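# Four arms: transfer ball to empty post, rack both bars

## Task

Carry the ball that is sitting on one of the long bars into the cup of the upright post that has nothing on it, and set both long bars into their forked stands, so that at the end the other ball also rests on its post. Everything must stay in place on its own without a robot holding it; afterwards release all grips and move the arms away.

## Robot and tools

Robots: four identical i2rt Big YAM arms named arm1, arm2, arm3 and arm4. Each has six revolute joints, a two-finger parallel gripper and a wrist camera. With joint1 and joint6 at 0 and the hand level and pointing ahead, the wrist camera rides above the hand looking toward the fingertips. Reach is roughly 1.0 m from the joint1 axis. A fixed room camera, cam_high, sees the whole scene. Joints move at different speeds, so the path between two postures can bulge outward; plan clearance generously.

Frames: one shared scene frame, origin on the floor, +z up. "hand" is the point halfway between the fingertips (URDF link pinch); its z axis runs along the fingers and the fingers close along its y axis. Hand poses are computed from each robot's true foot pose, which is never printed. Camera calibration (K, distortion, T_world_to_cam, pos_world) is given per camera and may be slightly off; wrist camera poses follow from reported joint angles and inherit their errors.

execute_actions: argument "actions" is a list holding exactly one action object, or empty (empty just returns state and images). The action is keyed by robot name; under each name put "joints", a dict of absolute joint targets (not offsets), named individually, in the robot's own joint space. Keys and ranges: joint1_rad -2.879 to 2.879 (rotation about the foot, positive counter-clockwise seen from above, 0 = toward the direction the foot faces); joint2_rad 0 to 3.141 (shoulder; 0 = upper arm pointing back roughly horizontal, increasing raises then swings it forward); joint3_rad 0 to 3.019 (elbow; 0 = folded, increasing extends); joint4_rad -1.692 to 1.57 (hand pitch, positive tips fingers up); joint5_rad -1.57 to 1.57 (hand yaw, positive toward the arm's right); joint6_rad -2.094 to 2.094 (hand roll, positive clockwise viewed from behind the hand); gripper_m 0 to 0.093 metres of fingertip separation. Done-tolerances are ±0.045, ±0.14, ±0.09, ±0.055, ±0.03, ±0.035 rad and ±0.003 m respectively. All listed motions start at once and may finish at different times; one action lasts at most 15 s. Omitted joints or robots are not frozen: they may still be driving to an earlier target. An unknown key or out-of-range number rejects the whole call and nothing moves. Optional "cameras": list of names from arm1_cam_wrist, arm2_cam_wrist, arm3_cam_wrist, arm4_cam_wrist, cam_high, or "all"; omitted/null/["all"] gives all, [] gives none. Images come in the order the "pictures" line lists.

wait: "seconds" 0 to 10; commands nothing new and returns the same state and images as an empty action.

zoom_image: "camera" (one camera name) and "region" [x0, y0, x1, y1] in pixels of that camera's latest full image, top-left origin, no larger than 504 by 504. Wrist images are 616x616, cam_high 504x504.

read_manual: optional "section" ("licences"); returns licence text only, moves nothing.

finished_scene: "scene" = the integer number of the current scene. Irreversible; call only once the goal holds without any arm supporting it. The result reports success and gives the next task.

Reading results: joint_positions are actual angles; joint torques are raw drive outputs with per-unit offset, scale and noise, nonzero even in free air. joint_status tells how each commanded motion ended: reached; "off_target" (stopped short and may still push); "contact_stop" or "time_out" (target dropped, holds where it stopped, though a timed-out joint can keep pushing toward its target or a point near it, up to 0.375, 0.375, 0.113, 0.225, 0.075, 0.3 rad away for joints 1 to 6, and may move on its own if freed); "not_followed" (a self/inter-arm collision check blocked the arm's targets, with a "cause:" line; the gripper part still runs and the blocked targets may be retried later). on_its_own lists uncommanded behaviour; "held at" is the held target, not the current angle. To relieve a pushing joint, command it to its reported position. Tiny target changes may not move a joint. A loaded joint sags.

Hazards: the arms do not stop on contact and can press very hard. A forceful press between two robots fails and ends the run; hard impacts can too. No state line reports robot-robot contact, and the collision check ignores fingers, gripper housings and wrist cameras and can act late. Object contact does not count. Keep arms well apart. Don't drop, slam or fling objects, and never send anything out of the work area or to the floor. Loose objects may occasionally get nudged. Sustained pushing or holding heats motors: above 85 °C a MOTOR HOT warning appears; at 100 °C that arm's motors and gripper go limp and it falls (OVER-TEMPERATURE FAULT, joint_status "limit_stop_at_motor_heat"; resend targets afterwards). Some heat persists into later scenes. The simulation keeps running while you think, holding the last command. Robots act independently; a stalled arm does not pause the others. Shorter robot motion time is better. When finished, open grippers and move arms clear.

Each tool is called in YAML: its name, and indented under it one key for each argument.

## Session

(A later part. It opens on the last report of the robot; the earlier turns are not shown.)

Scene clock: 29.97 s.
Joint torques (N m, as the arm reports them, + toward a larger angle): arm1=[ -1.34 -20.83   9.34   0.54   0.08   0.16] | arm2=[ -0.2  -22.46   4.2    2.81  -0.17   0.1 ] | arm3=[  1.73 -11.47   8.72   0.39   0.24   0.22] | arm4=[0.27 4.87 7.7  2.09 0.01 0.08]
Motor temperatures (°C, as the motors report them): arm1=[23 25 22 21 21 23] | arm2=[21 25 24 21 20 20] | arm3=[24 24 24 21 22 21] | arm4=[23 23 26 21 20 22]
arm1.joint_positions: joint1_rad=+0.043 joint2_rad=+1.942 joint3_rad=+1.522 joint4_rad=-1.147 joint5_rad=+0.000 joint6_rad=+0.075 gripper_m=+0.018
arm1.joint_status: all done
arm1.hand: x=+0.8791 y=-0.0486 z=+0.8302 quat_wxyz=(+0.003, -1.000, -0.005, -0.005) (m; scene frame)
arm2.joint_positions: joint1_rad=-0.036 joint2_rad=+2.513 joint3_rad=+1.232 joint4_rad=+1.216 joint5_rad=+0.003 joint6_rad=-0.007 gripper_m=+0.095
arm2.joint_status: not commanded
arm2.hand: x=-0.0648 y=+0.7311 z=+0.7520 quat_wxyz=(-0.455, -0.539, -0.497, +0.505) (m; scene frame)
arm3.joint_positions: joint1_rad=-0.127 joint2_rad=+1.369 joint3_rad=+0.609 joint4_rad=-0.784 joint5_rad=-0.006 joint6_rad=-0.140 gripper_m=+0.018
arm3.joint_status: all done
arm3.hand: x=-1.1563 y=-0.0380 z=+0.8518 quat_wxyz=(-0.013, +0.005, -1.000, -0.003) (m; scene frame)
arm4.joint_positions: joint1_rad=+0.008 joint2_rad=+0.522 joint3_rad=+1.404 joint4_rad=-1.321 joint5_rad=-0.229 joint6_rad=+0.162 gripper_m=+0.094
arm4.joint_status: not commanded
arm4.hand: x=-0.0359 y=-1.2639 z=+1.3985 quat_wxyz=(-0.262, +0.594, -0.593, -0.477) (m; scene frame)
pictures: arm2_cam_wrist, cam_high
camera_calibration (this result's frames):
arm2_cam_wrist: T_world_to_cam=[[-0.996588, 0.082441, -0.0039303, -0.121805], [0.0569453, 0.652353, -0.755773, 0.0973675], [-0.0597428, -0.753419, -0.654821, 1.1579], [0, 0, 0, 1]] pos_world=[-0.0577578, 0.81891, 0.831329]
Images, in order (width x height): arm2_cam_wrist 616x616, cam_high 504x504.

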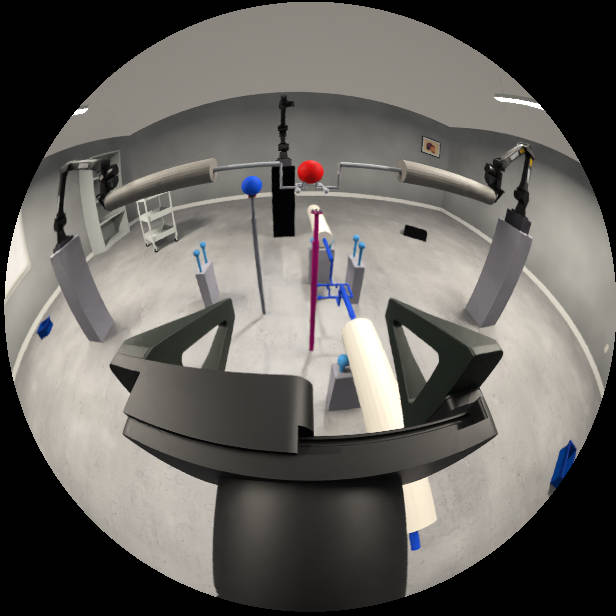

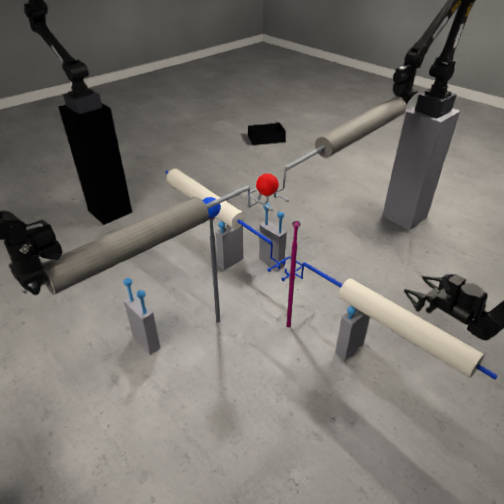

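execute_actions:
  actions: []

Scene clock: 30.80 s.
Joint torques (N m, as the arm reports them, + toward a larger angle): arm1=[ -1.14 -20.76   9.3    0.52   0.08   0.15] | arm2=[ -0.22 -22.46   4.2    2.82  -0.17   0.1 ] | arm3=[  1.8  -11.75   8.95   0.44   0.23   0.21] | arm4=[0.27 4.89 7.7  2.11 0.01 0.07]
Motor temperatures (°C, as the motors report them): arm1=[23 25 22 21 21 23] | arm2=[21 25 24 21 20 20] | arm3=[24 24 24 21 22 21] | arm4=[23 23 26 21 20 22]
arm1.joint_positions: joint1_rad=+0.043 joint2_rad=+1.942 joint3_rad=+1.522 joint4_rad=-1.147 joint5_rad=+0.000 joint6_rad=+0.075 gripper_m=+0.018
arm1.joint_status: all done
arm1.hand: x=+0.8791 y=-0.0486 z=+0.8302 quat_wxyz=(+0.003, -1.000, -0.005, -0.005) (m; scene frame)
arm2.joint_positions: joint1_rad=-0.036 joint2_rad=+2.513 joint3_rad=+1.232 joint4_rad=+1.216 joint5_rad=+0.003 joint6_rad=-0.007 gripper_m=+0.095
arm2.joint_status: not commanded
arm2.hand: x=-0.0648 y=+0.7311 z=+0.7520 quat_wxyz=(-0.455, -0.539, -0.497, +0.505) (m; scene frame)
arm3.joint_positions: joint1_rad=-0.127 joint2_rad=+1.369 joint3_rad=+0.609 joint4_rad=-0.784 joint5_rad=-0.006 joint6_rad=-0.140 gripper_m=+0.018
arm3.joint_status: all done
arm3.hand: x=-1.1563 y=-0.0380 z=+0.8518 quat_wxyz=(-0.013, +0.005, -1.000, -0.003) (m; scene frame)
arm4.joint_positions: joint1_rad=+0.008 joint2_rad=+0.522 joint3_rad=+1.404 joint4_rad=-1.321 joint5_rad=-0.229 joint6_rad=+0.162 gripper_m=+0.094
arm4.joint_status: not commanded
arm4.hand: x=-0.0359 y=-1.2639 z=+1.3985 quat_wxyz=(-0.262, +0.594, -0.593, -0.477) (m; scene frame)
pictures: arm1_cam_wrist, arm2_cam_wrist, arm3_cam_wrist, arm4_cam_wrist, cam_high
camera_calibration (this result's frames):
arm1_cam_wrist: T_world_to_cam=[[-0.0182591, 0.999821, 0.00500765, 0.0597942], [0.815154, 0.0119861, 0.57912, -1.18934], [0.578956, 0.0146562, -0.815227, 0.293199], [0, 0, 0, 1]] pos_world=[0.800838, -0.0498251, 0.927493]
arm2_cam_wrist: T_world_to_cam=[[-0.996588, 0.082441, -0.0039303, -0.121805], [0.0569453, 0.652353, -0.755773, 0.0973675], [-0.0597428, -0.753419, -0.654821, 1.1579], [0, 0, 0, 1]] pos_world=[-0.0577578, 0.81891, 0.831329]
arm3_cam_wrist: T_world_to_cam=[[0.00912062, -0.99995, -0.00412267, -0.0244645], [-0.831004, -0.00987271, 0.556179, -1.42851], [-0.556192, -0.00164674, -0.831052, 0.189911], [0, 0, 0, 1]] pos_world=[-1.08125, -0.0382538, 0.952232]
arm4_cam_wrist: T_world_to_cam=[[0.956589, 0.14786, -0.251147, 0.574678], [0.0134837, -0.883275, -0.468661, -0.451854], [-0.291128, 0.44493, -0.846925, 1.86341], [0, 0, 0, 1]] pos_world=[-0.00114781, -1.31317, 1.51073]
Images, in order (width x height): arm1_cam_wrist 616x616, arm2_cam_wrist 616x616, arm3_cam_wrist 616x616, arm4_cam_wrist 616x616, cam_high 504x504.

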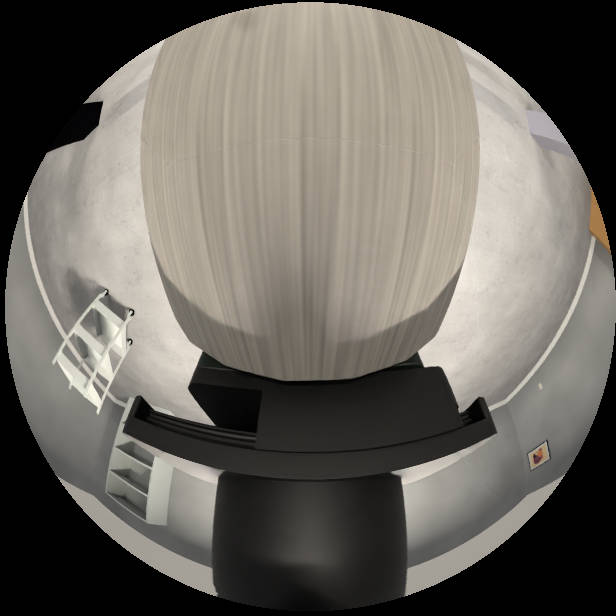

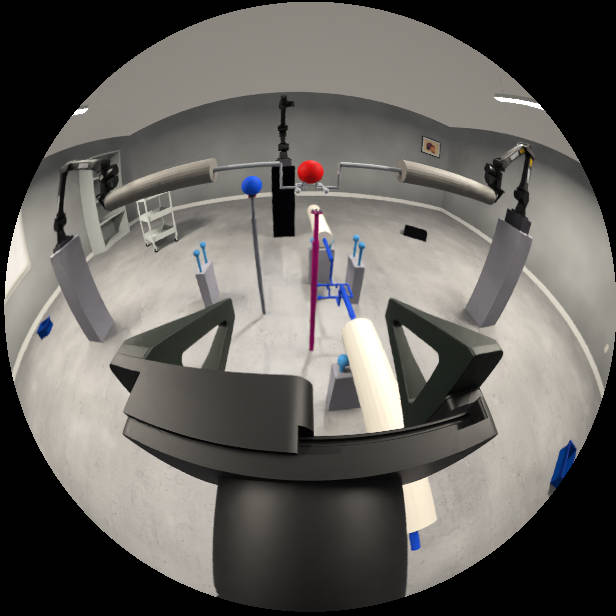

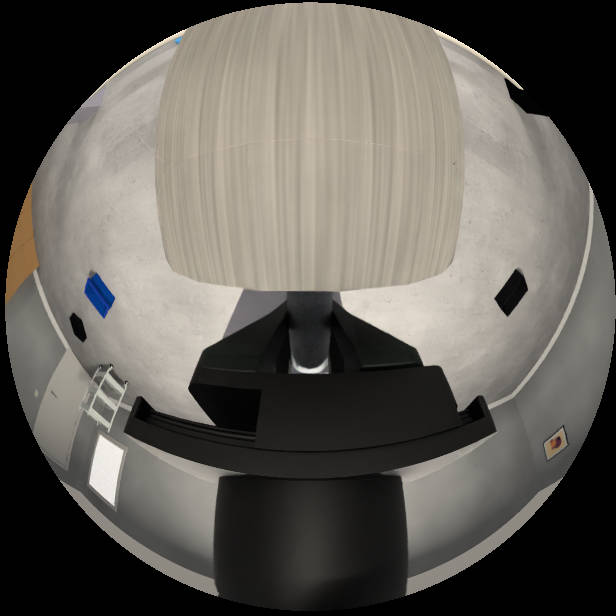

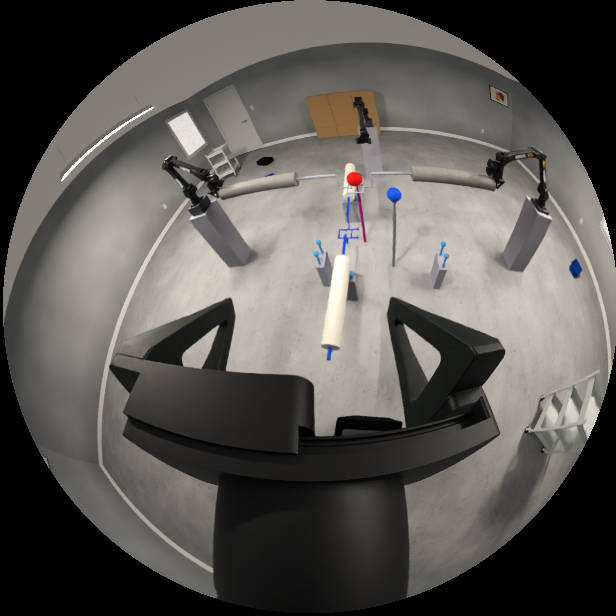

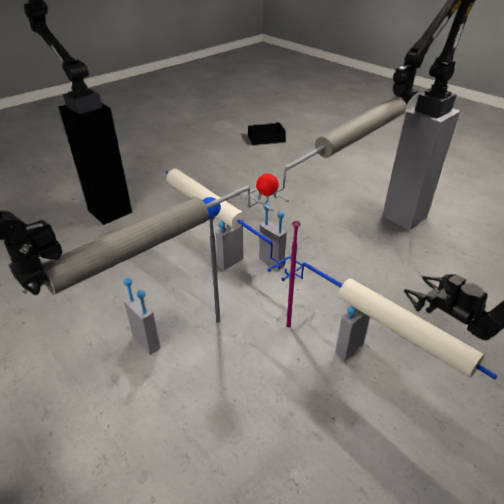

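execute_actions:
  actions:
    - {"arm1":{"joints":{"joint1_rad":-0.198,"joint2_rad":1.962,"joint3_rad":1.537,"joint4_rad":-1.08,"joint5_rad":0.0,"joint6_rad":-0.155}},"arm3":{"joints":{"joint1_rad":0.355,"joint2_rad":1.475,"joint3_rad":0.65,"joint4_rad":-0.687,"joint5_rad":0.0,"joint6_rad":0.35}}}
  cameras: ["arm2_cam_wrist","cam_high"]

zoom_image:
  camera: "arm2_cam_wrist"
  region: [200, 130, 400, 250]

zoom_image:
  camera: "cam_high"
  region: [240, 150, 360, 270]

Scene clock: 32.90 s.
Joint torques (N m, as the arm reports them, + toward a larger angle): arm1=[ -1.83 -20.74   9.85   0.1    0.08   0.16] | arm2=[ -0.25 -22.41   4.19   2.81  -0.17   0.1 ] | arm3=[  1.77 -11.82   8.12   0.39   0.32   0.2 ] | arm4=[0.32 4.79 7.72 2.09 0.01 0.08]
Motor temperatures (°C, as the motors report them): arm1=[23 25 22 21 21 23] | arm2=[21 25 24 22 20 20] | arm3=[24 24 24 21 22 21] | arm4=[23 23 26 21 20 22]
arm1.joint_positions: joint1_rad=-0.200 joint2_rad=+2.006 joint3_rad=+1.502 joint4_rad=-1.072 joint5_rad=-0.001 joint6_rad=-0.170 gripper_m=+0.018
arm1.joint_status: all done
arm1.hand: x=+0.8808 y=+0.0910 z=+0.7888 quat_wxyz=(+0.002, -1.000, -0.006, -0.010) (m; scene frame)
arm2.joint_positions: joint1_rad=-0.036 joint2_rad=+2.513 joint3_rad=+1.232 joint4_rad=+1.216 joint5_rad=+0.003 joint6_rad=-0.007 gripper_m=+0.095
arm2.joint_status: not commanded
arm2.hand: x=-0.0648 y=+0.7311 z=+0.7520 quat_wxyz=(-0.455, -0.539, -0.497, +0.505) (m; scene frame)
arm3.joint_positions: joint1_rad=+0.343 joint2_rad=+1.490 joint3_rad=+0.627 joint4_rad=-0.687 joint5_rad=-0.007 joint6_rad=+0.331 gripper_m=+0.018
arm3.joint_status: all done
arm3.hand: x=-1.1556 y=+0.1050 z=+0.8235 quat_wxyz=(-0.008, +0.004, -1.000, -0.009) (m; scene frame)
arm4.joint_positions: joint1_rad=+0.008 joint2_rad=+0.522 joint3_rad=+1.404 joint4_rad=-1.321 joint5_rad=-0.229 joint6_rad=+0.162 gripper_m=+0.094
arm4.joint_status: not commanded
arm4.hand: x=-0.0359 y=-1.2639 z=+1.3985 quat_wxyz=(-0.262, +0.594, -0.593, -0.477) (m; scene frame)
pictures: arm2_cam_wrist, cam_high
camera_calibration (this result's frames):
arm2_cam_wrist: T_world_to_cam=[[-0.996588, 0.082441, -0.0039303, -0.121805], [0.0569453, 0.652353, -0.755773, 0.0973675], [-0.0597428, -0.753419, -0.654821, 1.1579], [0, 0, 0, 1]] pos_world=[-0.0577578, 0.81891, 0.831329]
Images, in order (width x height): arm2_cam_wrist 616x616, cam_high 504x504.

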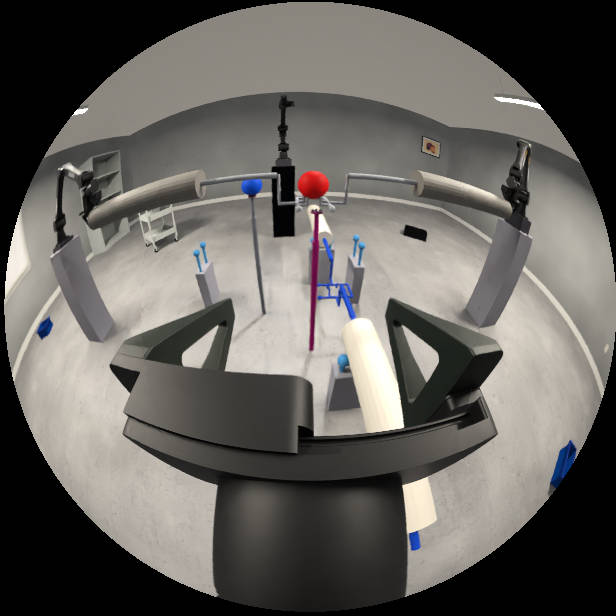

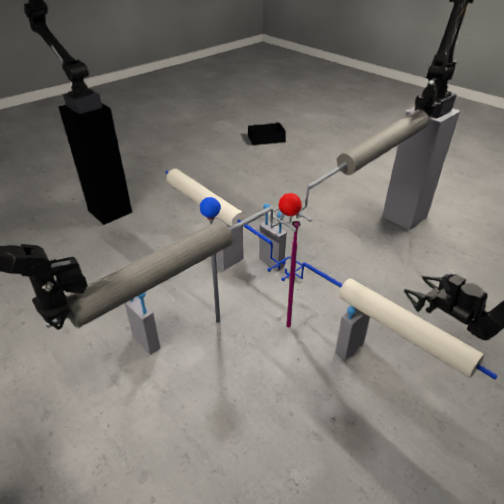

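Region (200, 130, 400, 250) of arm2_cam_wrist's 616x616 image, scaled by 2.520, with more detail than that image has; it fills the top 302 rows of this view, and the rest is white.

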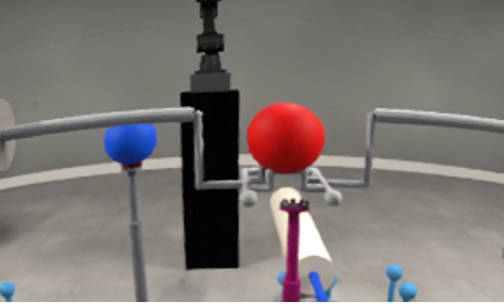

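Region (240, 150, 360, 270) of cam_high's 504x504 image, scaled by 4.200, with more detail than that image has.

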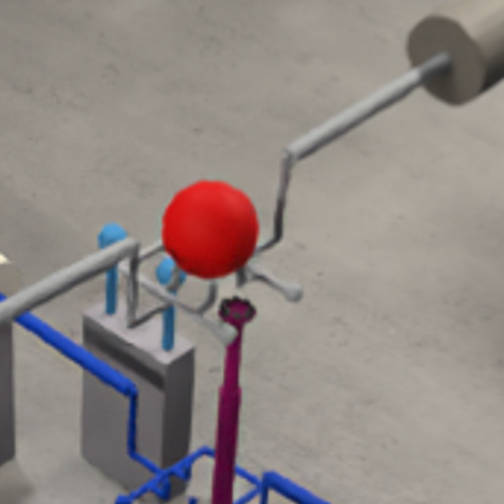

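execute_actions:
  actions:
    - {"arm1":{"joints":{"joint1_rad":-0.259,"joint2_rad":1.992,"joint3_rad":1.588,"joint4_rad":-1.083,"joint5_rad":0.0,"joint6_rad":-0.212}},"arm3":{"joints":{"joint1_rad":0.467,"joint2_rad":1.544,"joint3_rad":0.661,"joint4_rad":-0.632,"joint5_rad":0.0,"joint6_rad":0.463}}}
  cameras: ["arm2_cam_wrist","cam_high"]

zoom_image:
  camera: "arm2_cam_wrist"
  region: [250, 140, 380, 240]

zoom_image:
  camera: "cam_high"
  region: [240, 150, 360, 270]

Scene clock: 34.90 s.
Joint torques (N m, as the arm reports them, + toward a larger angle): arm1=[ -2.53 -20.5   11.73   0.07   0.12   0.01] | arm2=[ -0.27 -22.4    4.2    2.83  -0.17   0.1 ] | arm3=[  1.86 -12.04   7.86   0.37   0.2    0.22] | arm4=[0.28 4.83 7.7  2.1  0.01 0.07]
Motor temperatures (°C, as the motors report them): arm1=[23 25 22 21 21 23] | arm2=[21 25 24 22 20 20] | arm3=[24 24 25 21 22 21] | arm4=[23 23 26 21 20 22]
arm1.joint_positions: joint1_rad=-0.250 joint2_rad=+2.027 joint3_rad=+1.529 joint4_rad=-1.072 joint5_rad=-0.002 joint6_rad=-0.215 gripper_m=+0.018
arm1.joint_status: all done
arm1.hand: x=+0.8771 y=+0.1210 z=+0.7863 quat_wxyz=(+0.002, -1.000, -0.003, -0.007) (m; scene frame)
arm2.joint_positions: joint1_rad=-0.036 joint2_rad=+2.513 joint3_rad=+1.232 joint4_rad=+1.216 joint5_rad=+0.003 joint6_rad=-0.007 gripper_m=+0.095
arm2.joint_status: not commanded
arm2.hand: x=-0.0648 y=+0.7311 z=+0.7520 quat_wxyz=(-0.455, -0.539, -0.497, +0.505) (m; scene frame)
arm3.joint_positions: joint1_rad=+0.455 joint2_rad=+1.551 joint3_rad=+0.636 joint4_rad=-0.630 joint5_rad=-0.004 joint6_rad=+0.446 gripper_m=+0.018
arm3.joint_status: all done
arm3.hand: x=-1.1608 y=+0.1406 z=+0.8082 quat_wxyz=(-0.010, +0.003, -1.000, -0.009) (m; scene frame)
arm4.joint_positions: joint1_rad=+0.008 joint2_rad=+0.522 joint3_rad=+1.404 joint4_rad=-1.321 joint5_rad=-0.229 joint6_rad=+0.162 gripper_m=+0.094
arm4.joint_status: not commanded
arm4.hand: x=-0.0359 y=-1.2639 z=+1.3985 quat_wxyz=(-0.262, +0.594, -0.593, -0.477) (m; scene frame)
pictures: arm2_cam_wrist, cam_high
camera_calibration (this result's frames):
arm2_cam_wrist: T_world_to_cam=[[-0.996588, 0.082441, -0.0039303, -0.121805], [0.0569453, 0.652353, -0.755773, 0.0973675], [-0.0597428, -0.753419, -0.654821, 1.1579], [0, 0, 0, 1]] pos_world=[-0.0577578, 0.81891, 0.831329]
Images, in order (width x height): arm2_cam_wrist 616x616, cam_high 504x504.

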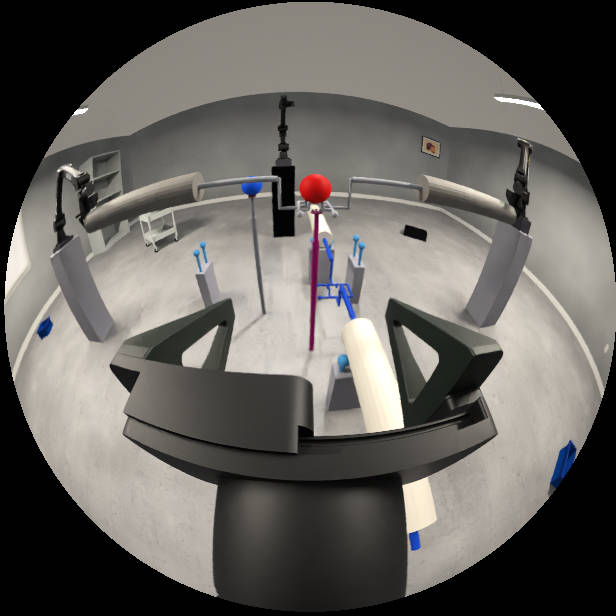

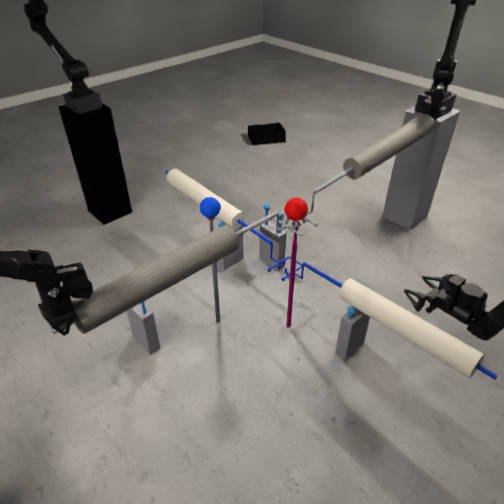

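Region (250, 140, 380, 240) of arm2_cam_wrist's 616x616 image, scaled by 3.877, with more detail than that image has; it fills the top 388 rows of this view, and the rest is white.

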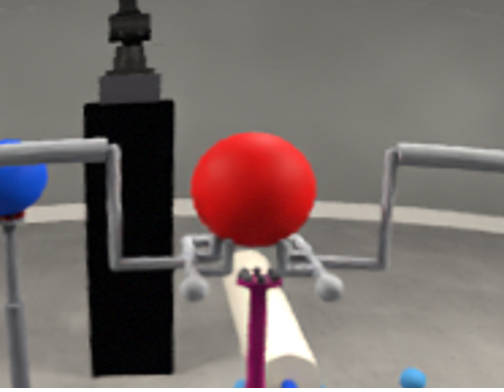

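Region (240, 150, 360, 270) of cam_high's 504x504 image, scaled by 4.200, with more detail than that image has.

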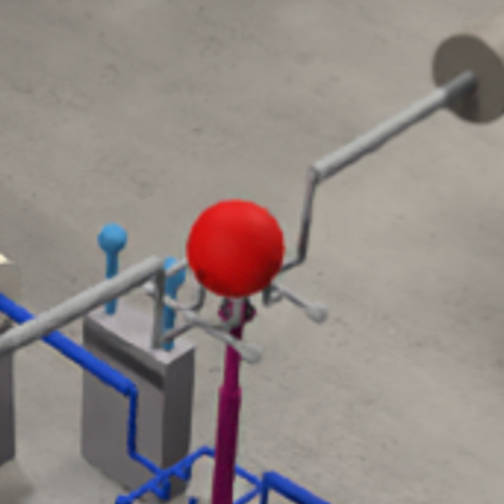

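execute_actions:
  actions:
    - {"arm1":{"joints":{"joint1_rad":-0.277,"joint2_rad":2.024,"joint3_rad":1.6,"joint4_rad":-1.05,"joint5_rad":0.0,"joint6_rad":-0.225}},"arm3":{"joints":{"joint1_rad":0.474,"joint2_rad":1.588,"joint3_rad":0.632,"joint4_rad":-0.571,"joint5_rad":0.0,"joint6_rad":0.468}}}
  cameras: ["arm2_cam_wrist","cam_high"]

zoom_image:
  camera: "arm2_cam_wrist"
  region: [250, 140, 380, 240]

zoom_image:
  camera: "cam_high"
  region: [240, 150, 360, 270]

Scene clock: 38.47 s.
Joint torques (N m, as the arm reports them, + toward a larger angle): arm1=[ -3.25 -20.5   12.09   0.58   0.14  -0.03] | arm2=[ -0.25 -22.52   4.19   2.81  -0.17   0.1 ] | arm3=[  2.3  -11.94   5.86   0.79   0.21   0.25] | arm4=[0.21 4.91 7.71 2.1  0.01 0.07]
Motor temperatures (°C, as the motors report them): arm1=[23 25 23 21 21 23] | arm2=[21 26 24 22 20 20] | arm3=[24 24 25 21 22 21] | arm4=[23 23 26 21 20 22]
arm1.joint_positions: joint1_rad=-0.257 joint2_rad=+2.061 joint3_rad=+1.533 joint4_rad=-1.054 joint5_rad=-0.002 joint6_rad=-0.223 gripper_m=+0.018
arm1.joint_status: all done
arm1.hand: x=+0.8762 y=+0.1250 z=+0.7683 quat_wxyz=(+0.001, -1.000, -0.005, -0.012) (m; scene frame)
arm2.joint_positions: joint1_rad=-0.036 joint2_rad=+2.513 joint3_rad=+1.232 joint4_rad=+1.216 joint5_rad=+0.003 joint6_rad=-0.007 gripper_m=+0.095
arm2.joint_status: not commanded
arm2.hand: x=-0.0648 y=+0.7311 z=+0.7520 quat_wxyz=(-0.455, -0.539, -0.497, +0.505) (m; scene frame)
arm3.joint_positions: joint1_rad=+0.458 joint2_rad=+1.597 joint3_rad=+0.629 joint4_rad=-0.581 joint5_rad=-0.004 joint6_rad=+0.447 gripper_m=+0.018
arm3.joint_status: all done
arm3.hand: x=-1.1611 y=+0.1415 z=+0.7932 quat_wxyz=(-0.008, +0.004, -1.000, -0.008) (m; scene frame)
arm4.joint_positions: joint1_rad=+0.008 joint2_rad=+0.522 joint3_rad=+1.404 joint4_rad=-1.321 joint5_rad=-0.229 joint6_rad=+0.162 gripper_m=+0.094
arm4.joint_status: not commanded
arm4.hand: x=-0.0359 y=-1.2639 z=+1.3985 quat_wxyz=(-0.262, +0.594, -0.593, -0.477) (m; scene frame)
pictures: arm2_cam_wrist, cam_high
camera_calibration (this result's frames):
arm2_cam_wrist: T_world_to_cam=[[-0.996588, 0.082441, -0.0039303, -0.121805], [0.0569453, 0.652353, -0.755773, 0.0973675], [-0.0597428, -0.753419, -0.654821, 1.1579], [0, 0, 0, 1]] pos_world=[-0.0577578, 0.81891, 0.831329]
Images, in order (width x height): arm2_cam_wrist 616x616, cam_high 504x504.

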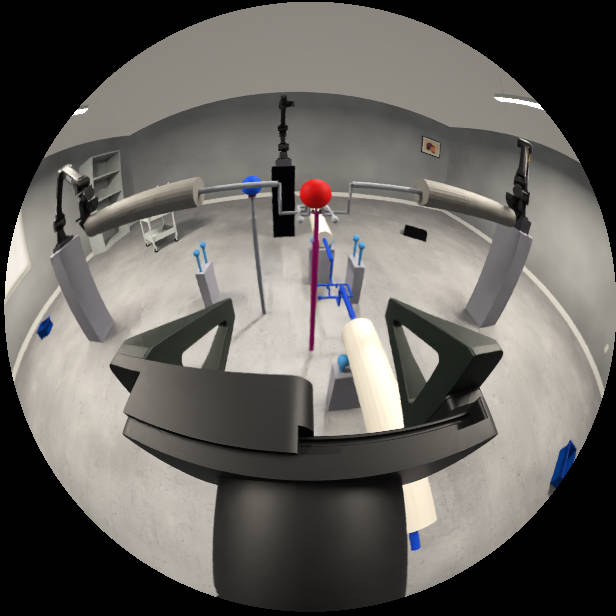

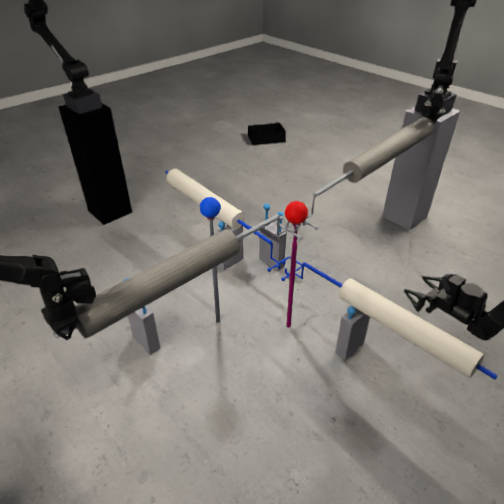

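Region (250, 140, 380, 240) of arm2_cam_wrist's 616x616 image, scaled by 3.877, with more detail than that image has; it fills the top 388 rows of this view, and the rest is white.

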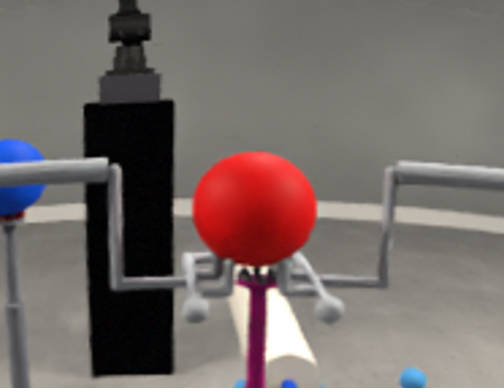

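Region (240, 150, 360, 270) of cam_high's 504x504 image, scaled by 4.200, with more detail than that image has.

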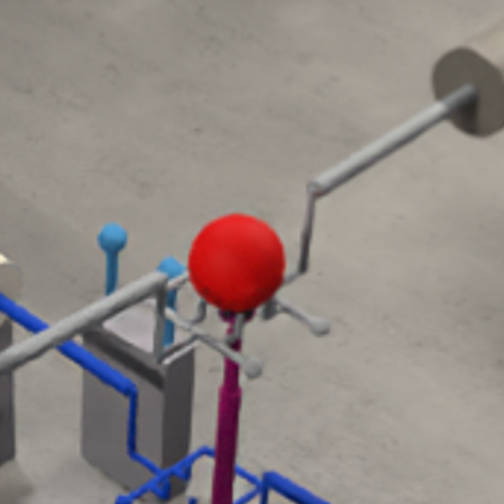

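zoom_image:
  camera: "arm2_cam_wrist"
  region: [290, 175, 345, 230]

zoom_image:
  camera: "cam_high"
  region: [270, 190, 330, 250]

Region (290, 175, 345, 230) of arm2_cam_wrist's 616x616 image, scaled by 9.164, with more detail than that image has.

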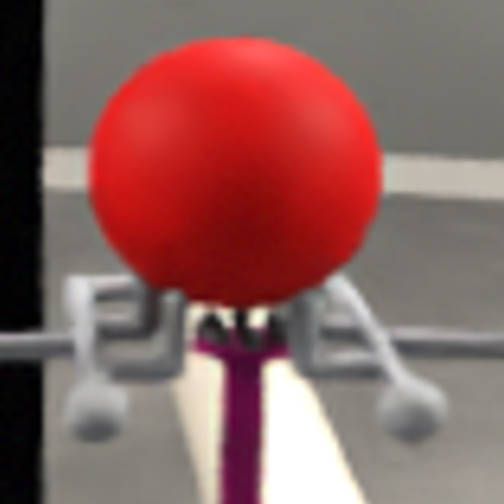

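Region (270, 190, 330, 250) of cam_high's 504x504 image, scaled by 8.400, with more detail than that image has.

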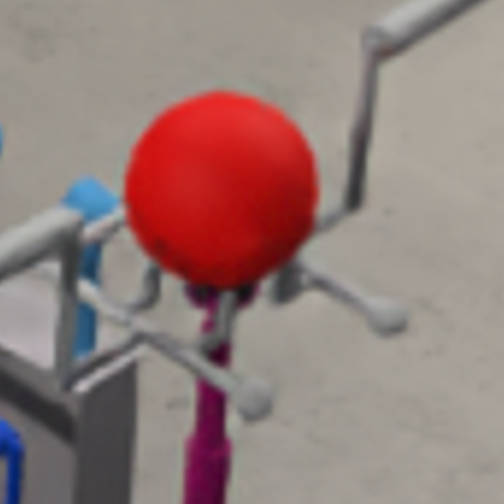

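execute_actions:
  actions:
    - {"arm1":{"joints":{"joint4_rad":-1.027}},"arm3":{"joints":{"joint4_rad":-0.598}}}
  cameras: ["arm2_cam_wrist","cam_high"]

zoom_image:
  camera: "arm2_cam_wrist"
  region: [290, 175, 345, 230]

zoom_image:
  camera: "cam_high"
  region: [270, 190, 330, 250]

Scene clock: 39.77 s.
Joint torques (N m, as the arm reports them, + toward a larger angle): arm1=[ -3.3  -20.56  12.19   0.96   0.13  -0.02] | arm2=[ -0.23 -22.39   4.19   2.81  -0.17   0.1 ] | arm3=[  2.1  -12.02   5.75  -0.14   0.22   0.25] | arm4=[0.27 4.84 7.69 2.09 0.01 0.08]
Motor temperatures (°C, as the motors report them): arm1=[23 25 23 21 21 23] | arm2=[21 26 24 22 20 20] | arm3=[24 24 25 21 22 21] | arm4=[23 23 26 21 20 22]
arm1.joint_positions: joint1_rad=-0.257 joint2_rad=+2.061 joint3_rad=+1.533 joint4_rad=-1.044 joint5_rad=-0.002 joint6_rad=-0.224 gripper_m=+0.018
arm1.joint_status: all done
arm1.hand: x=+0.8740 y=+0.1257 z=+0.7682 quat_wxyz=(+0.002, -1.000, -0.005, -0.008) (m; scene frame)
arm2.joint_positions: joint1_rad=-0.036 joint2_rad=+2.513 joint3_rad=+1.232 joint4_rad=+1.216 joint5_rad=+0.003 joint6_rad=-0.007 gripper_m=+0.095
arm2.joint_status: not commanded
arm2.hand: x=-0.0648 y=+0.7311 z=+0.7520 quat_wxyz=(-0.455, -0.539, -0.497, +0.505) (m; scene frame)
arm3.joint_positions: joint1_rad=+0.459 joint2_rad=+1.597 joint3_rad=+0.629 joint4_rad=-0.587 joint5_rad=-0.004 joint6_rad=+0.447 gripper_m=+0.018
arm3.joint_status: all done
arm3.hand: x=-1.1630 y=+0.1408 z=+0.7930 quat_wxyz=(-0.005, +0.004, -1.000, -0.007) (m; scene frame)
arm4.joint_positions: joint1_rad=+0.008 joint2_rad=+0.522 joint3_rad=+1.404 joint4_rad=-1.321 joint5_rad=-0.229 joint6_rad=+0.162 gripper_m=+0.094
arm4.joint_status: not commanded
arm4.hand: x=-0.0359 y=-1.2639 z=+1.3985 quat_wxyz=(-0.262, +0.594, -0.593, -0.477) (m; scene frame)
pictures: arm2_cam_wrist, cam_high
camera_calibration (this result's frames):
arm2_cam_wrist: T_world_to_cam=[[-0.996588, 0.082441, -0.0039303, -0.121805], [0.0569453, 0.652353, -0.755773, 0.0973675], [-0.0597428, -0.753419, -0.654821, 1.1579], [0, 0, 0, 1]] pos_world=[-0.0577578, 0.81891, 0.831329]
Images, in order (width x height): arm2_cam_wrist 616x616, cam_high 504x504.

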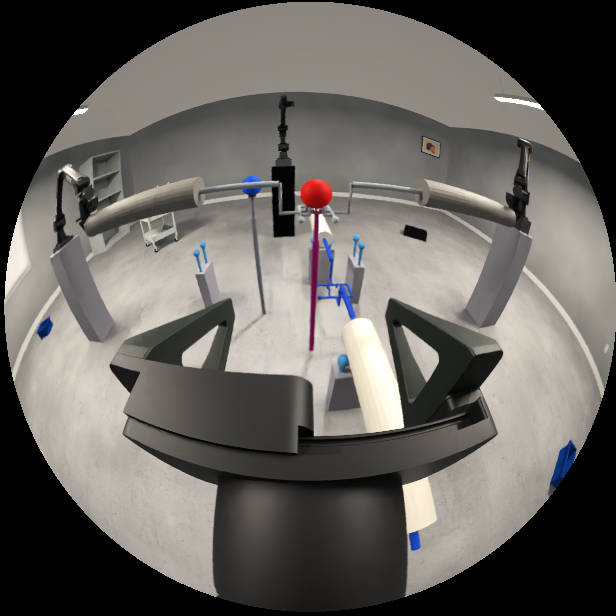

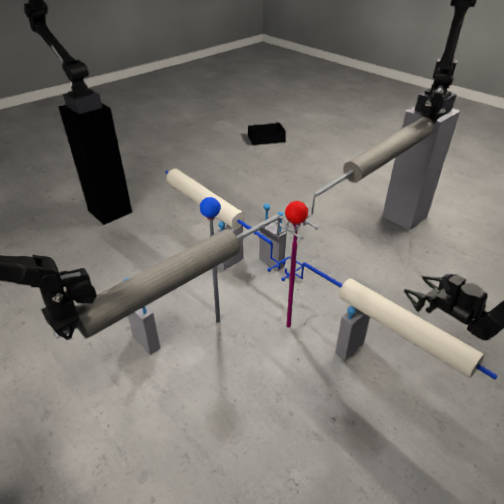

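Region (290, 175, 345, 230) of arm2_cam_wrist's 616x616 image, scaled by 9.164, with more detail than that image has.

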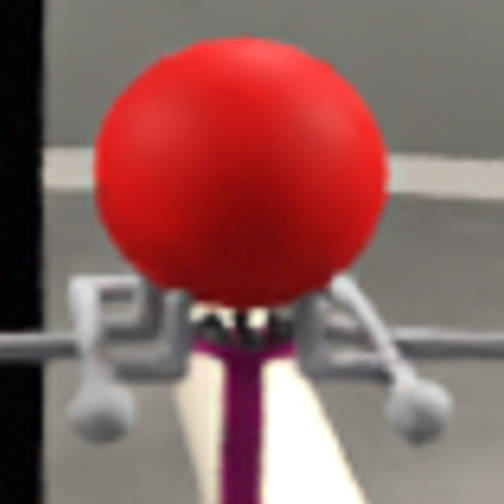

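Region (270, 190, 330, 250) of cam_high's 504x504 image, scaled by 8.400, with more detail than that image has.

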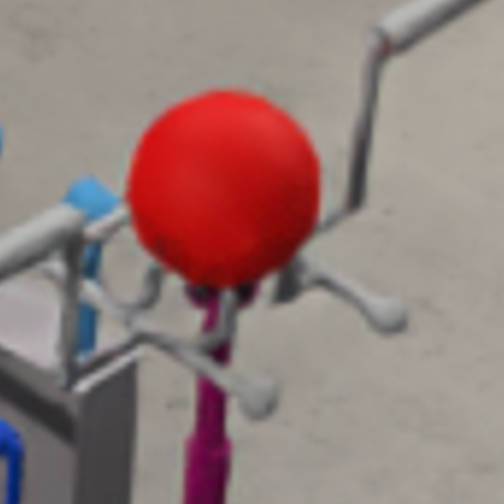

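execute_actions:
  actions:
    - {"arm1":{"joints":{"joint1_rad":-0.283,"joint2_rad":2.056,"joint3_rad":1.585,"joint4_rad":-1.003,"joint5_rad":0.0,"joint6_rad":-0.225}},"arm3":{"joints":{"joint1_rad":0.479,"joint2_rad":1.64,"joint3_rad":0.618,"joint4_rad":-0.519,"joint5_rad":0.0,"joint6_rad":0.47}}}
  cameras: ["arm2_cam_wrist","cam_high"]

zoom_image:
  camera: "arm2_cam_wrist"
  region: [280, 175, 350, 245]

zoom_image:
  camera: "cam_high"
  region: [270, 190, 330, 250]

Scene clock: 41.10 s.
Joint torques (N m, as the arm reports them, + toward a larger angle): arm1=[ -3.45 -20.71  10.69   0.8    0.13   0.04] | arm2=[ -0.28 -22.46   4.18   2.84  -0.17   0.1 ] | arm3=[  2.29 -10.81   5.08   0.64   0.21   0.23] | arm4=[0.21 4.93 7.72 2.12 0.   0.07]
Motor temperatures (°C, as the motors report them): arm1=[23 25 23 21 21 23] | arm2=[21 26 24 22 20 20] | arm3=[24 24 25 21 22 21] | arm4=[23 23 26 21 20 22]
arm1.joint_positions: joint1_rad=-0.262 joint2_rad=+2.092 joint3_rad=+1.533 joint4_rad=-1.017 joint5_rad=-0.002 joint6_rad=-0.230 gripper_m=+0.018
arm1.joint_status: all done
arm1.hand: x=+0.8725 y=+0.1294 z=+0.7508 quat_wxyz=(+0.002, -1.000, -0.005, -0.009) (m; scene frame)
arm2.joint_positions: joint1_rad=-0.036 joint2_rad=+2.513 joint3_rad=+1.232 joint4_rad=+1.216 joint5_rad=+0.003 joint6_rad=-0.007 gripper_m=+0.095
arm2.joint_status: not commanded
arm2.hand: x=-0.0648 y=+0.7311 z=+0.7520 quat_wxyz=(-0.455, -0.539, -0.497, +0.505) (m; scene frame)
arm3.joint_positions: joint1_rad=+0.463 joint2_rad=+1.644 joint3_rad=+0.617 joint4_rad=-0.528 joint5_rad=-0.004 joint6_rad=+0.450 gripper_m=+0.018
arm3.joint_status: all done
arm3.hand: x=-1.1642 y=+0.1419 z=+0.7769 quat_wxyz=(-0.006, +0.005, -1.000, -0.007) (m; scene frame)
arm4.joint_positions: joint1_rad=+0.008 joint2_rad=+0.522 joint3_rad=+1.404 joint4_rad=-1.321 joint5_rad=-0.229 joint6_rad=+0.162 gripper_m=+0.094
arm4.joint_status: not commanded
arm4.hand: x=-0.0359 y=-1.2639 z=+1.3985 quat_wxyz=(-0.262, +0.594, -0.593, -0.477) (m; scene frame)
pictures: arm2_cam_wrist, cam_high
camera_calibration (this result's frames):
arm2_cam_wrist: T_world_to_cam=[[-0.996588, 0.082441, -0.0039303, -0.121805], [0.0569453, 0.652353, -0.755773, 0.0973675], [-0.0597428, -0.753419, -0.654821, 1.1579], [0, 0, 0, 1]] pos_world=[-0.0577578, 0.81891, 0.831329]
Images, in order (width x height): arm2_cam_wrist 616x616, cam_high 504x504.

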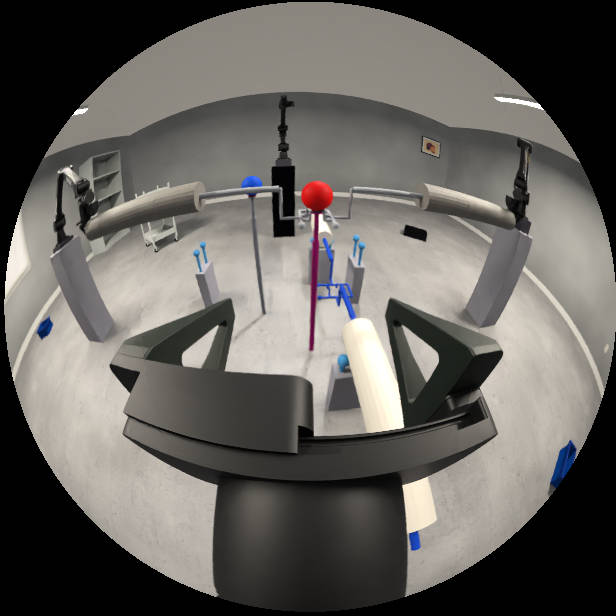

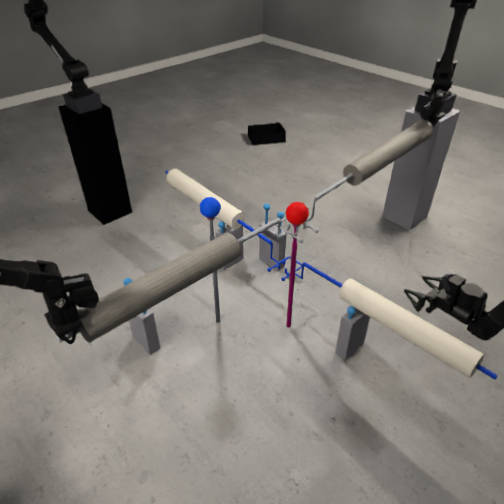

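Region (280, 175, 350, 245) of arm2_cam_wrist's 616x616 image, scaled by 7.200, with more detail than that image has.

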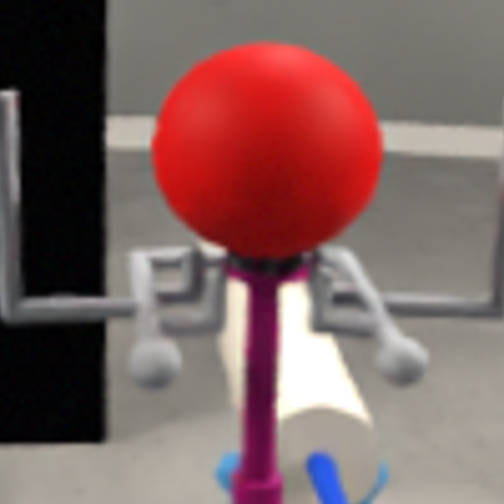

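Region (270, 190, 330, 250) of cam_high's 504x504 image, scaled by 8.400, with more detail than that image has.

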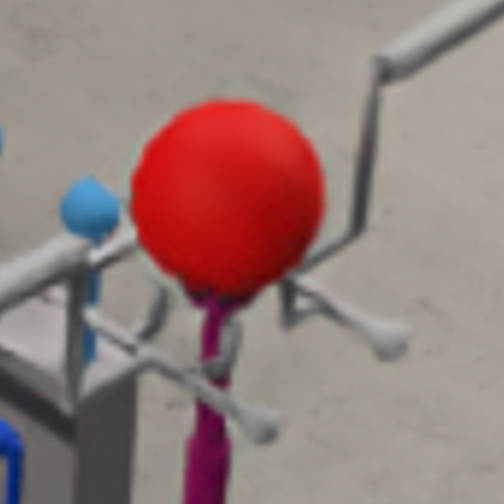

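execute_actions:
  actions:
    - {"arm1":{"joints":{"joint2_rad":2.083,"joint3_rad":1.552,"joint4_rad":-0.956}},"arm3":{"joints":{"joint2_rad":1.703,"joint3_rad":0.613,"joint4_rad":-0.453}}}
  cameras: ["arm2_cam_wrist","cam_high"]

zoom_image:
  camera: "arm2_cam_wrist"
  region: [280, 175, 350, 245]

zoom_image:
  camera: "cam_high"
  region: [260, 190, 330, 260]

Scene clock: 42.37 s.
Joint torques (N m, as the arm reports them, + toward a larger angle): arm1=[ -3.04 -21.28   8.21   1.25   0.12   0.07] | arm2=[ -0.3  -22.39   4.2    2.82  -0.17   0.1 ] | arm3=[  1.99 -12.25   4.84   0.61   0.21   0.22] | arm4=[0.27 4.93 7.68 2.11 0.01 0.07]
Motor temperatures (°C, as the motors report them): arm1=[23 25 23 21 21 23] | arm2=[21 26 24 22 20 20] | arm3=[24 24 25 21 22 21] | arm4=[23 23 26 21 20 22]
arm1.joint_positions: joint1_rad=-0.264 joint2_rad=+2.123 joint3_rad=+1.533 joint4_rad=-0.983 joint5_rad=-0.002 joint6_rad=-0.232 gripper_m=+0.018
arm1.joint_status: all done
arm1.hand: x=+0.8699 y=+0.1311 z=+0.7331 quat_wxyz=(+0.002, -1.000, -0.005, -0.008) (m; scene frame)
arm2.joint_positions: joint1_rad=-0.036 joint2_rad=+2.513 joint3_rad=+1.232 joint4_rad=+1.216 joint5_rad=+0.003 joint6_rad=-0.007 gripper_m=+0.095
arm2.joint_status: not commanded
arm2.hand: x=-0.0648 y=+0.7311 z=+0.7520 quat_wxyz=(-0.455, -0.539, -0.497, +0.505) (m; scene frame)
arm3.joint_positions: joint1_rad=+0.465 joint2_rad=+1.707 joint3_rad=+0.609 joint4_rad=-0.461 joint5_rad=-0.004 joint6_rad=+0.451 gripper_m=+0.018
arm3.joint_status: all done
arm3.hand: x=-1.1660 y=+0.1419 z=+0.7569 quat_wxyz=(-0.003, +0.005, -1.000, -0.006) (m; scene frame)
arm4.joint_positions: joint1_rad=+0.008 joint2_rad=+0.522 joint3_rad=+1.404 joint4_rad=-1.321 joint5_rad=-0.229 joint6_rad=+0.162 gripper_m=+0.094
arm4.joint_status: not commanded
arm4.hand: x=-0.0359 y=-1.2639 z=+1.3985 quat_wxyz=(-0.262, +0.594, -0.593, -0.477) (m; scene frame)
pictures: arm2_cam_wrist, cam_high
camera_calibration (this result's frames):
arm2_cam_wrist: T_world_to_cam=[[-0.996588, 0.082441, -0.0039303, -0.121805], [0.0569453, 0.652353, -0.755773, 0.0973675], [-0.0597428, -0.753419, -0.654821, 1.1579], [0, 0, 0, 1]] pos_world=[-0.0577578, 0.81891, 0.831329]
Images, in order (width x height): arm2_cam_wrist 616x616, cam_high 504x504.

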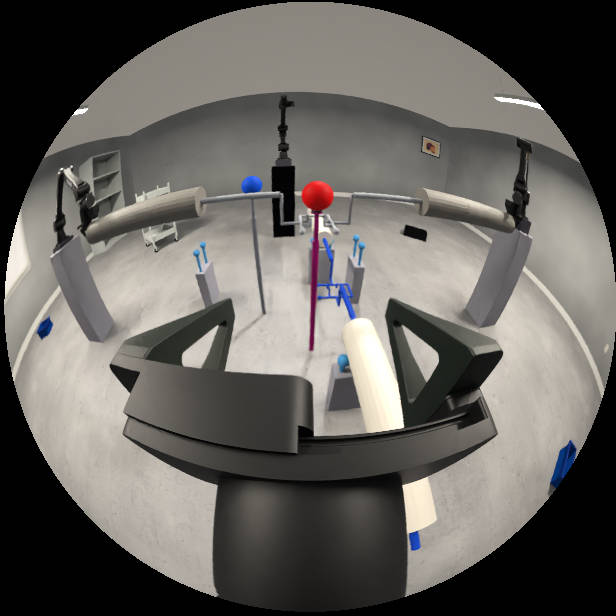

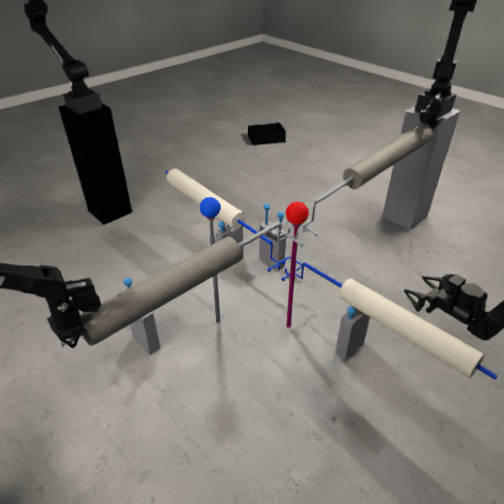

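Region (280, 175, 350, 245) of arm2_cam_wrist's 616x616 image, scaled by 7.200, with more detail than that image has.

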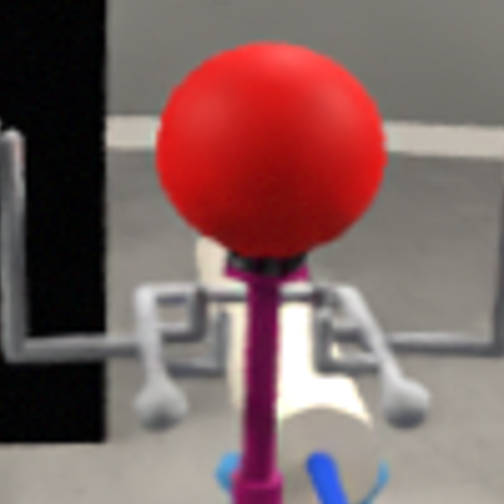

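Region (260, 190, 330, 260) of cam_high's 504x504 image, scaled by 7.200, with more detail than that image has.

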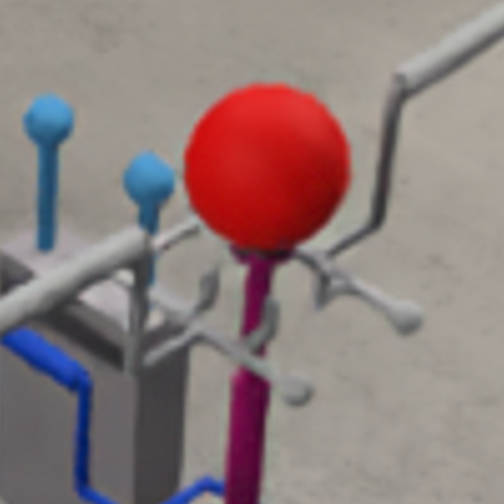

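execute_actions:
  actions:
    - {"arm1":{"joints":{"joint1_rad":-0.146,"joint2_rad":2.05,"joint3_rad":1.512,"joint4_rad":-0.95,"joint6_rad":-0.107}},"arm3":{"joints":{"joint1_rad":0.259,"joint2_rad":1.632,"joint3_rad":0.549,"joint4_rad":-0.429,"joint6_rad":0.255}}}
  cameras: ["arm2_cam_wrist","cam_high"]

zoom_image:
  camera: "arm2_cam_wrist"
  region: [230, 160, 370, 260]

zoom_image:
  camera: "cam_high"
  region: [240, 170, 340, 270]

Scene clock: 44.87 s.
Joint torques (N m, as the arm reports them, + toward a larger angle): arm1=[ -2.47 -22.6    8.05   0.7    0.21  -0.08] | arm2=[ -0.26 -22.44   4.19   2.81  -0.17   0.1 ] | arm3=[  0.41 -14.04   5.03   0.4    0.08   0.05] | arm4=[0.22 4.85 7.71 2.13 0.01 0.08]
Motor temperatures (°C, as the motors report them): arm1=[23 26 23 21 21 23] | arm2=[21 26 24 22 20 20] | arm3=[24 24 24 21 22 21] | arm4=[23 23 27 21 20 22]
arm1.joint_positions: joint1_rad=-0.134 joint2_rad=+2.110 joint3_rad=+1.495 joint4_rad=-0.960 joint5_rad=-0.004 joint6_rad=-0.099 gripper_m=+0.018
arm1.joint_status: all done
arm1.hand: x=+0.8679 y=+0.0540 z=+0.7275 quat_wxyz=(+0.001, -1.000, -0.004, -0.009) (m; scene frame)
arm2.joint_positions: joint1_rad=-0.036 joint2_rad=+2.513 joint3_rad=+1.232 joint4_rad=+1.216 joint5_rad=+0.003 joint6_rad=-0.007 gripper_m=+0.095
arm2.joint_status: not commanded
arm2.hand: x=-0.0648 y=+0.7311 z=+0.7520 quat_wxyz=(-0.455, -0.539, -0.497, +0.505) (m; scene frame)
arm3.joint_positions: joint1_rad=+0.265 joint2_rad=+1.665 joint3_rad=+0.539 joint4_rad=-0.429 joint5_rad=-0.001 joint6_rad=+0.256 gripper_m=+0.018
arm3.joint_status: all done
arm3.hand: x=-1.1669 y=+0.0756 z=+0.7566 quat_wxyz=(-0.006, +0.002, -1.000, -0.004) (m; scene frame)
arm4.joint_positions: joint1_rad=+0.008 joint2_rad=+0.522 joint3_rad=+1.404 joint4_rad=-1.321 joint5_rad=-0.229 joint6_rad=+0.162 gripper_m=+0.094
arm4.joint_status: not commanded
arm4.hand: x=-0.0359 y=-1.2639 z=+1.3985 quat_wxyz=(-0.262, +0.594, -0.593, -0.477) (m; scene frame)
pictures: arm2_cam_wrist, cam_high
camera_calibration (this result's frames):
arm2_cam_wrist: T_world_to_cam=[[-0.996588, 0.082441, -0.0039303, -0.121805], [0.0569453, 0.652353, -0.755773, 0.0973675], [-0.0597428, -0.753419, -0.654821, 1.1579], [0, 0, 0, 1]] pos_world=[-0.0577578, 0.81891, 0.831329]
Images, in order (width x height): arm2_cam_wrist 616x616, cam_high 504x504.

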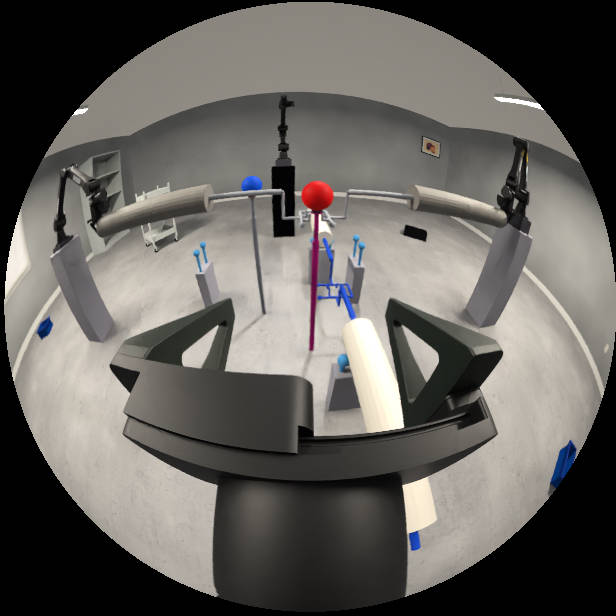

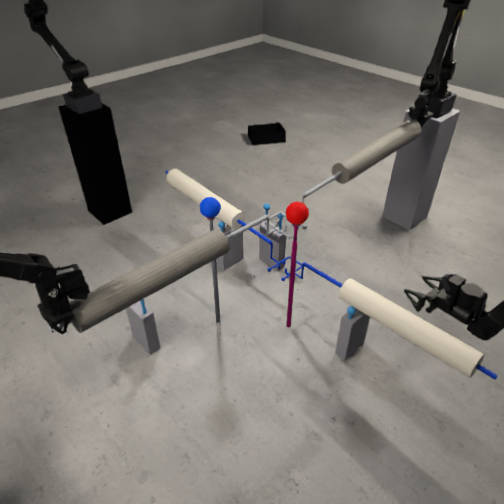

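Region (230, 160, 370, 260) of arm2_cam_wrist's 616x616 image, scaled by 3.600, with more detail than that image has; it fills the top 360 rows of this view, and the rest is white.

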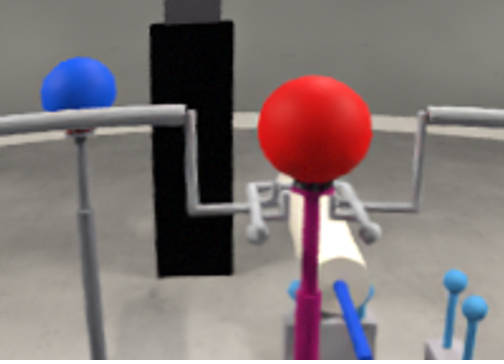

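Region (240, 170, 340, 270) of cam_high's 504x504 image, scaled by 5.040, with more detail than that image has.

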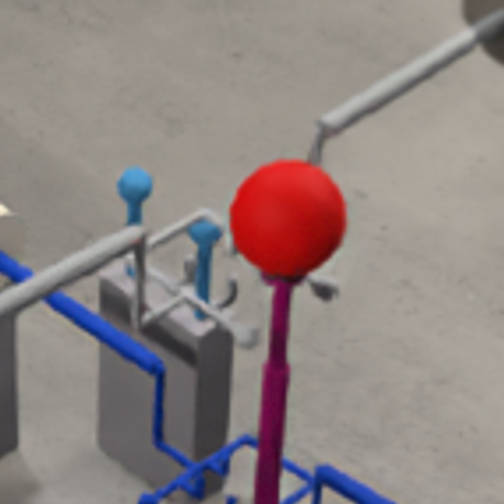

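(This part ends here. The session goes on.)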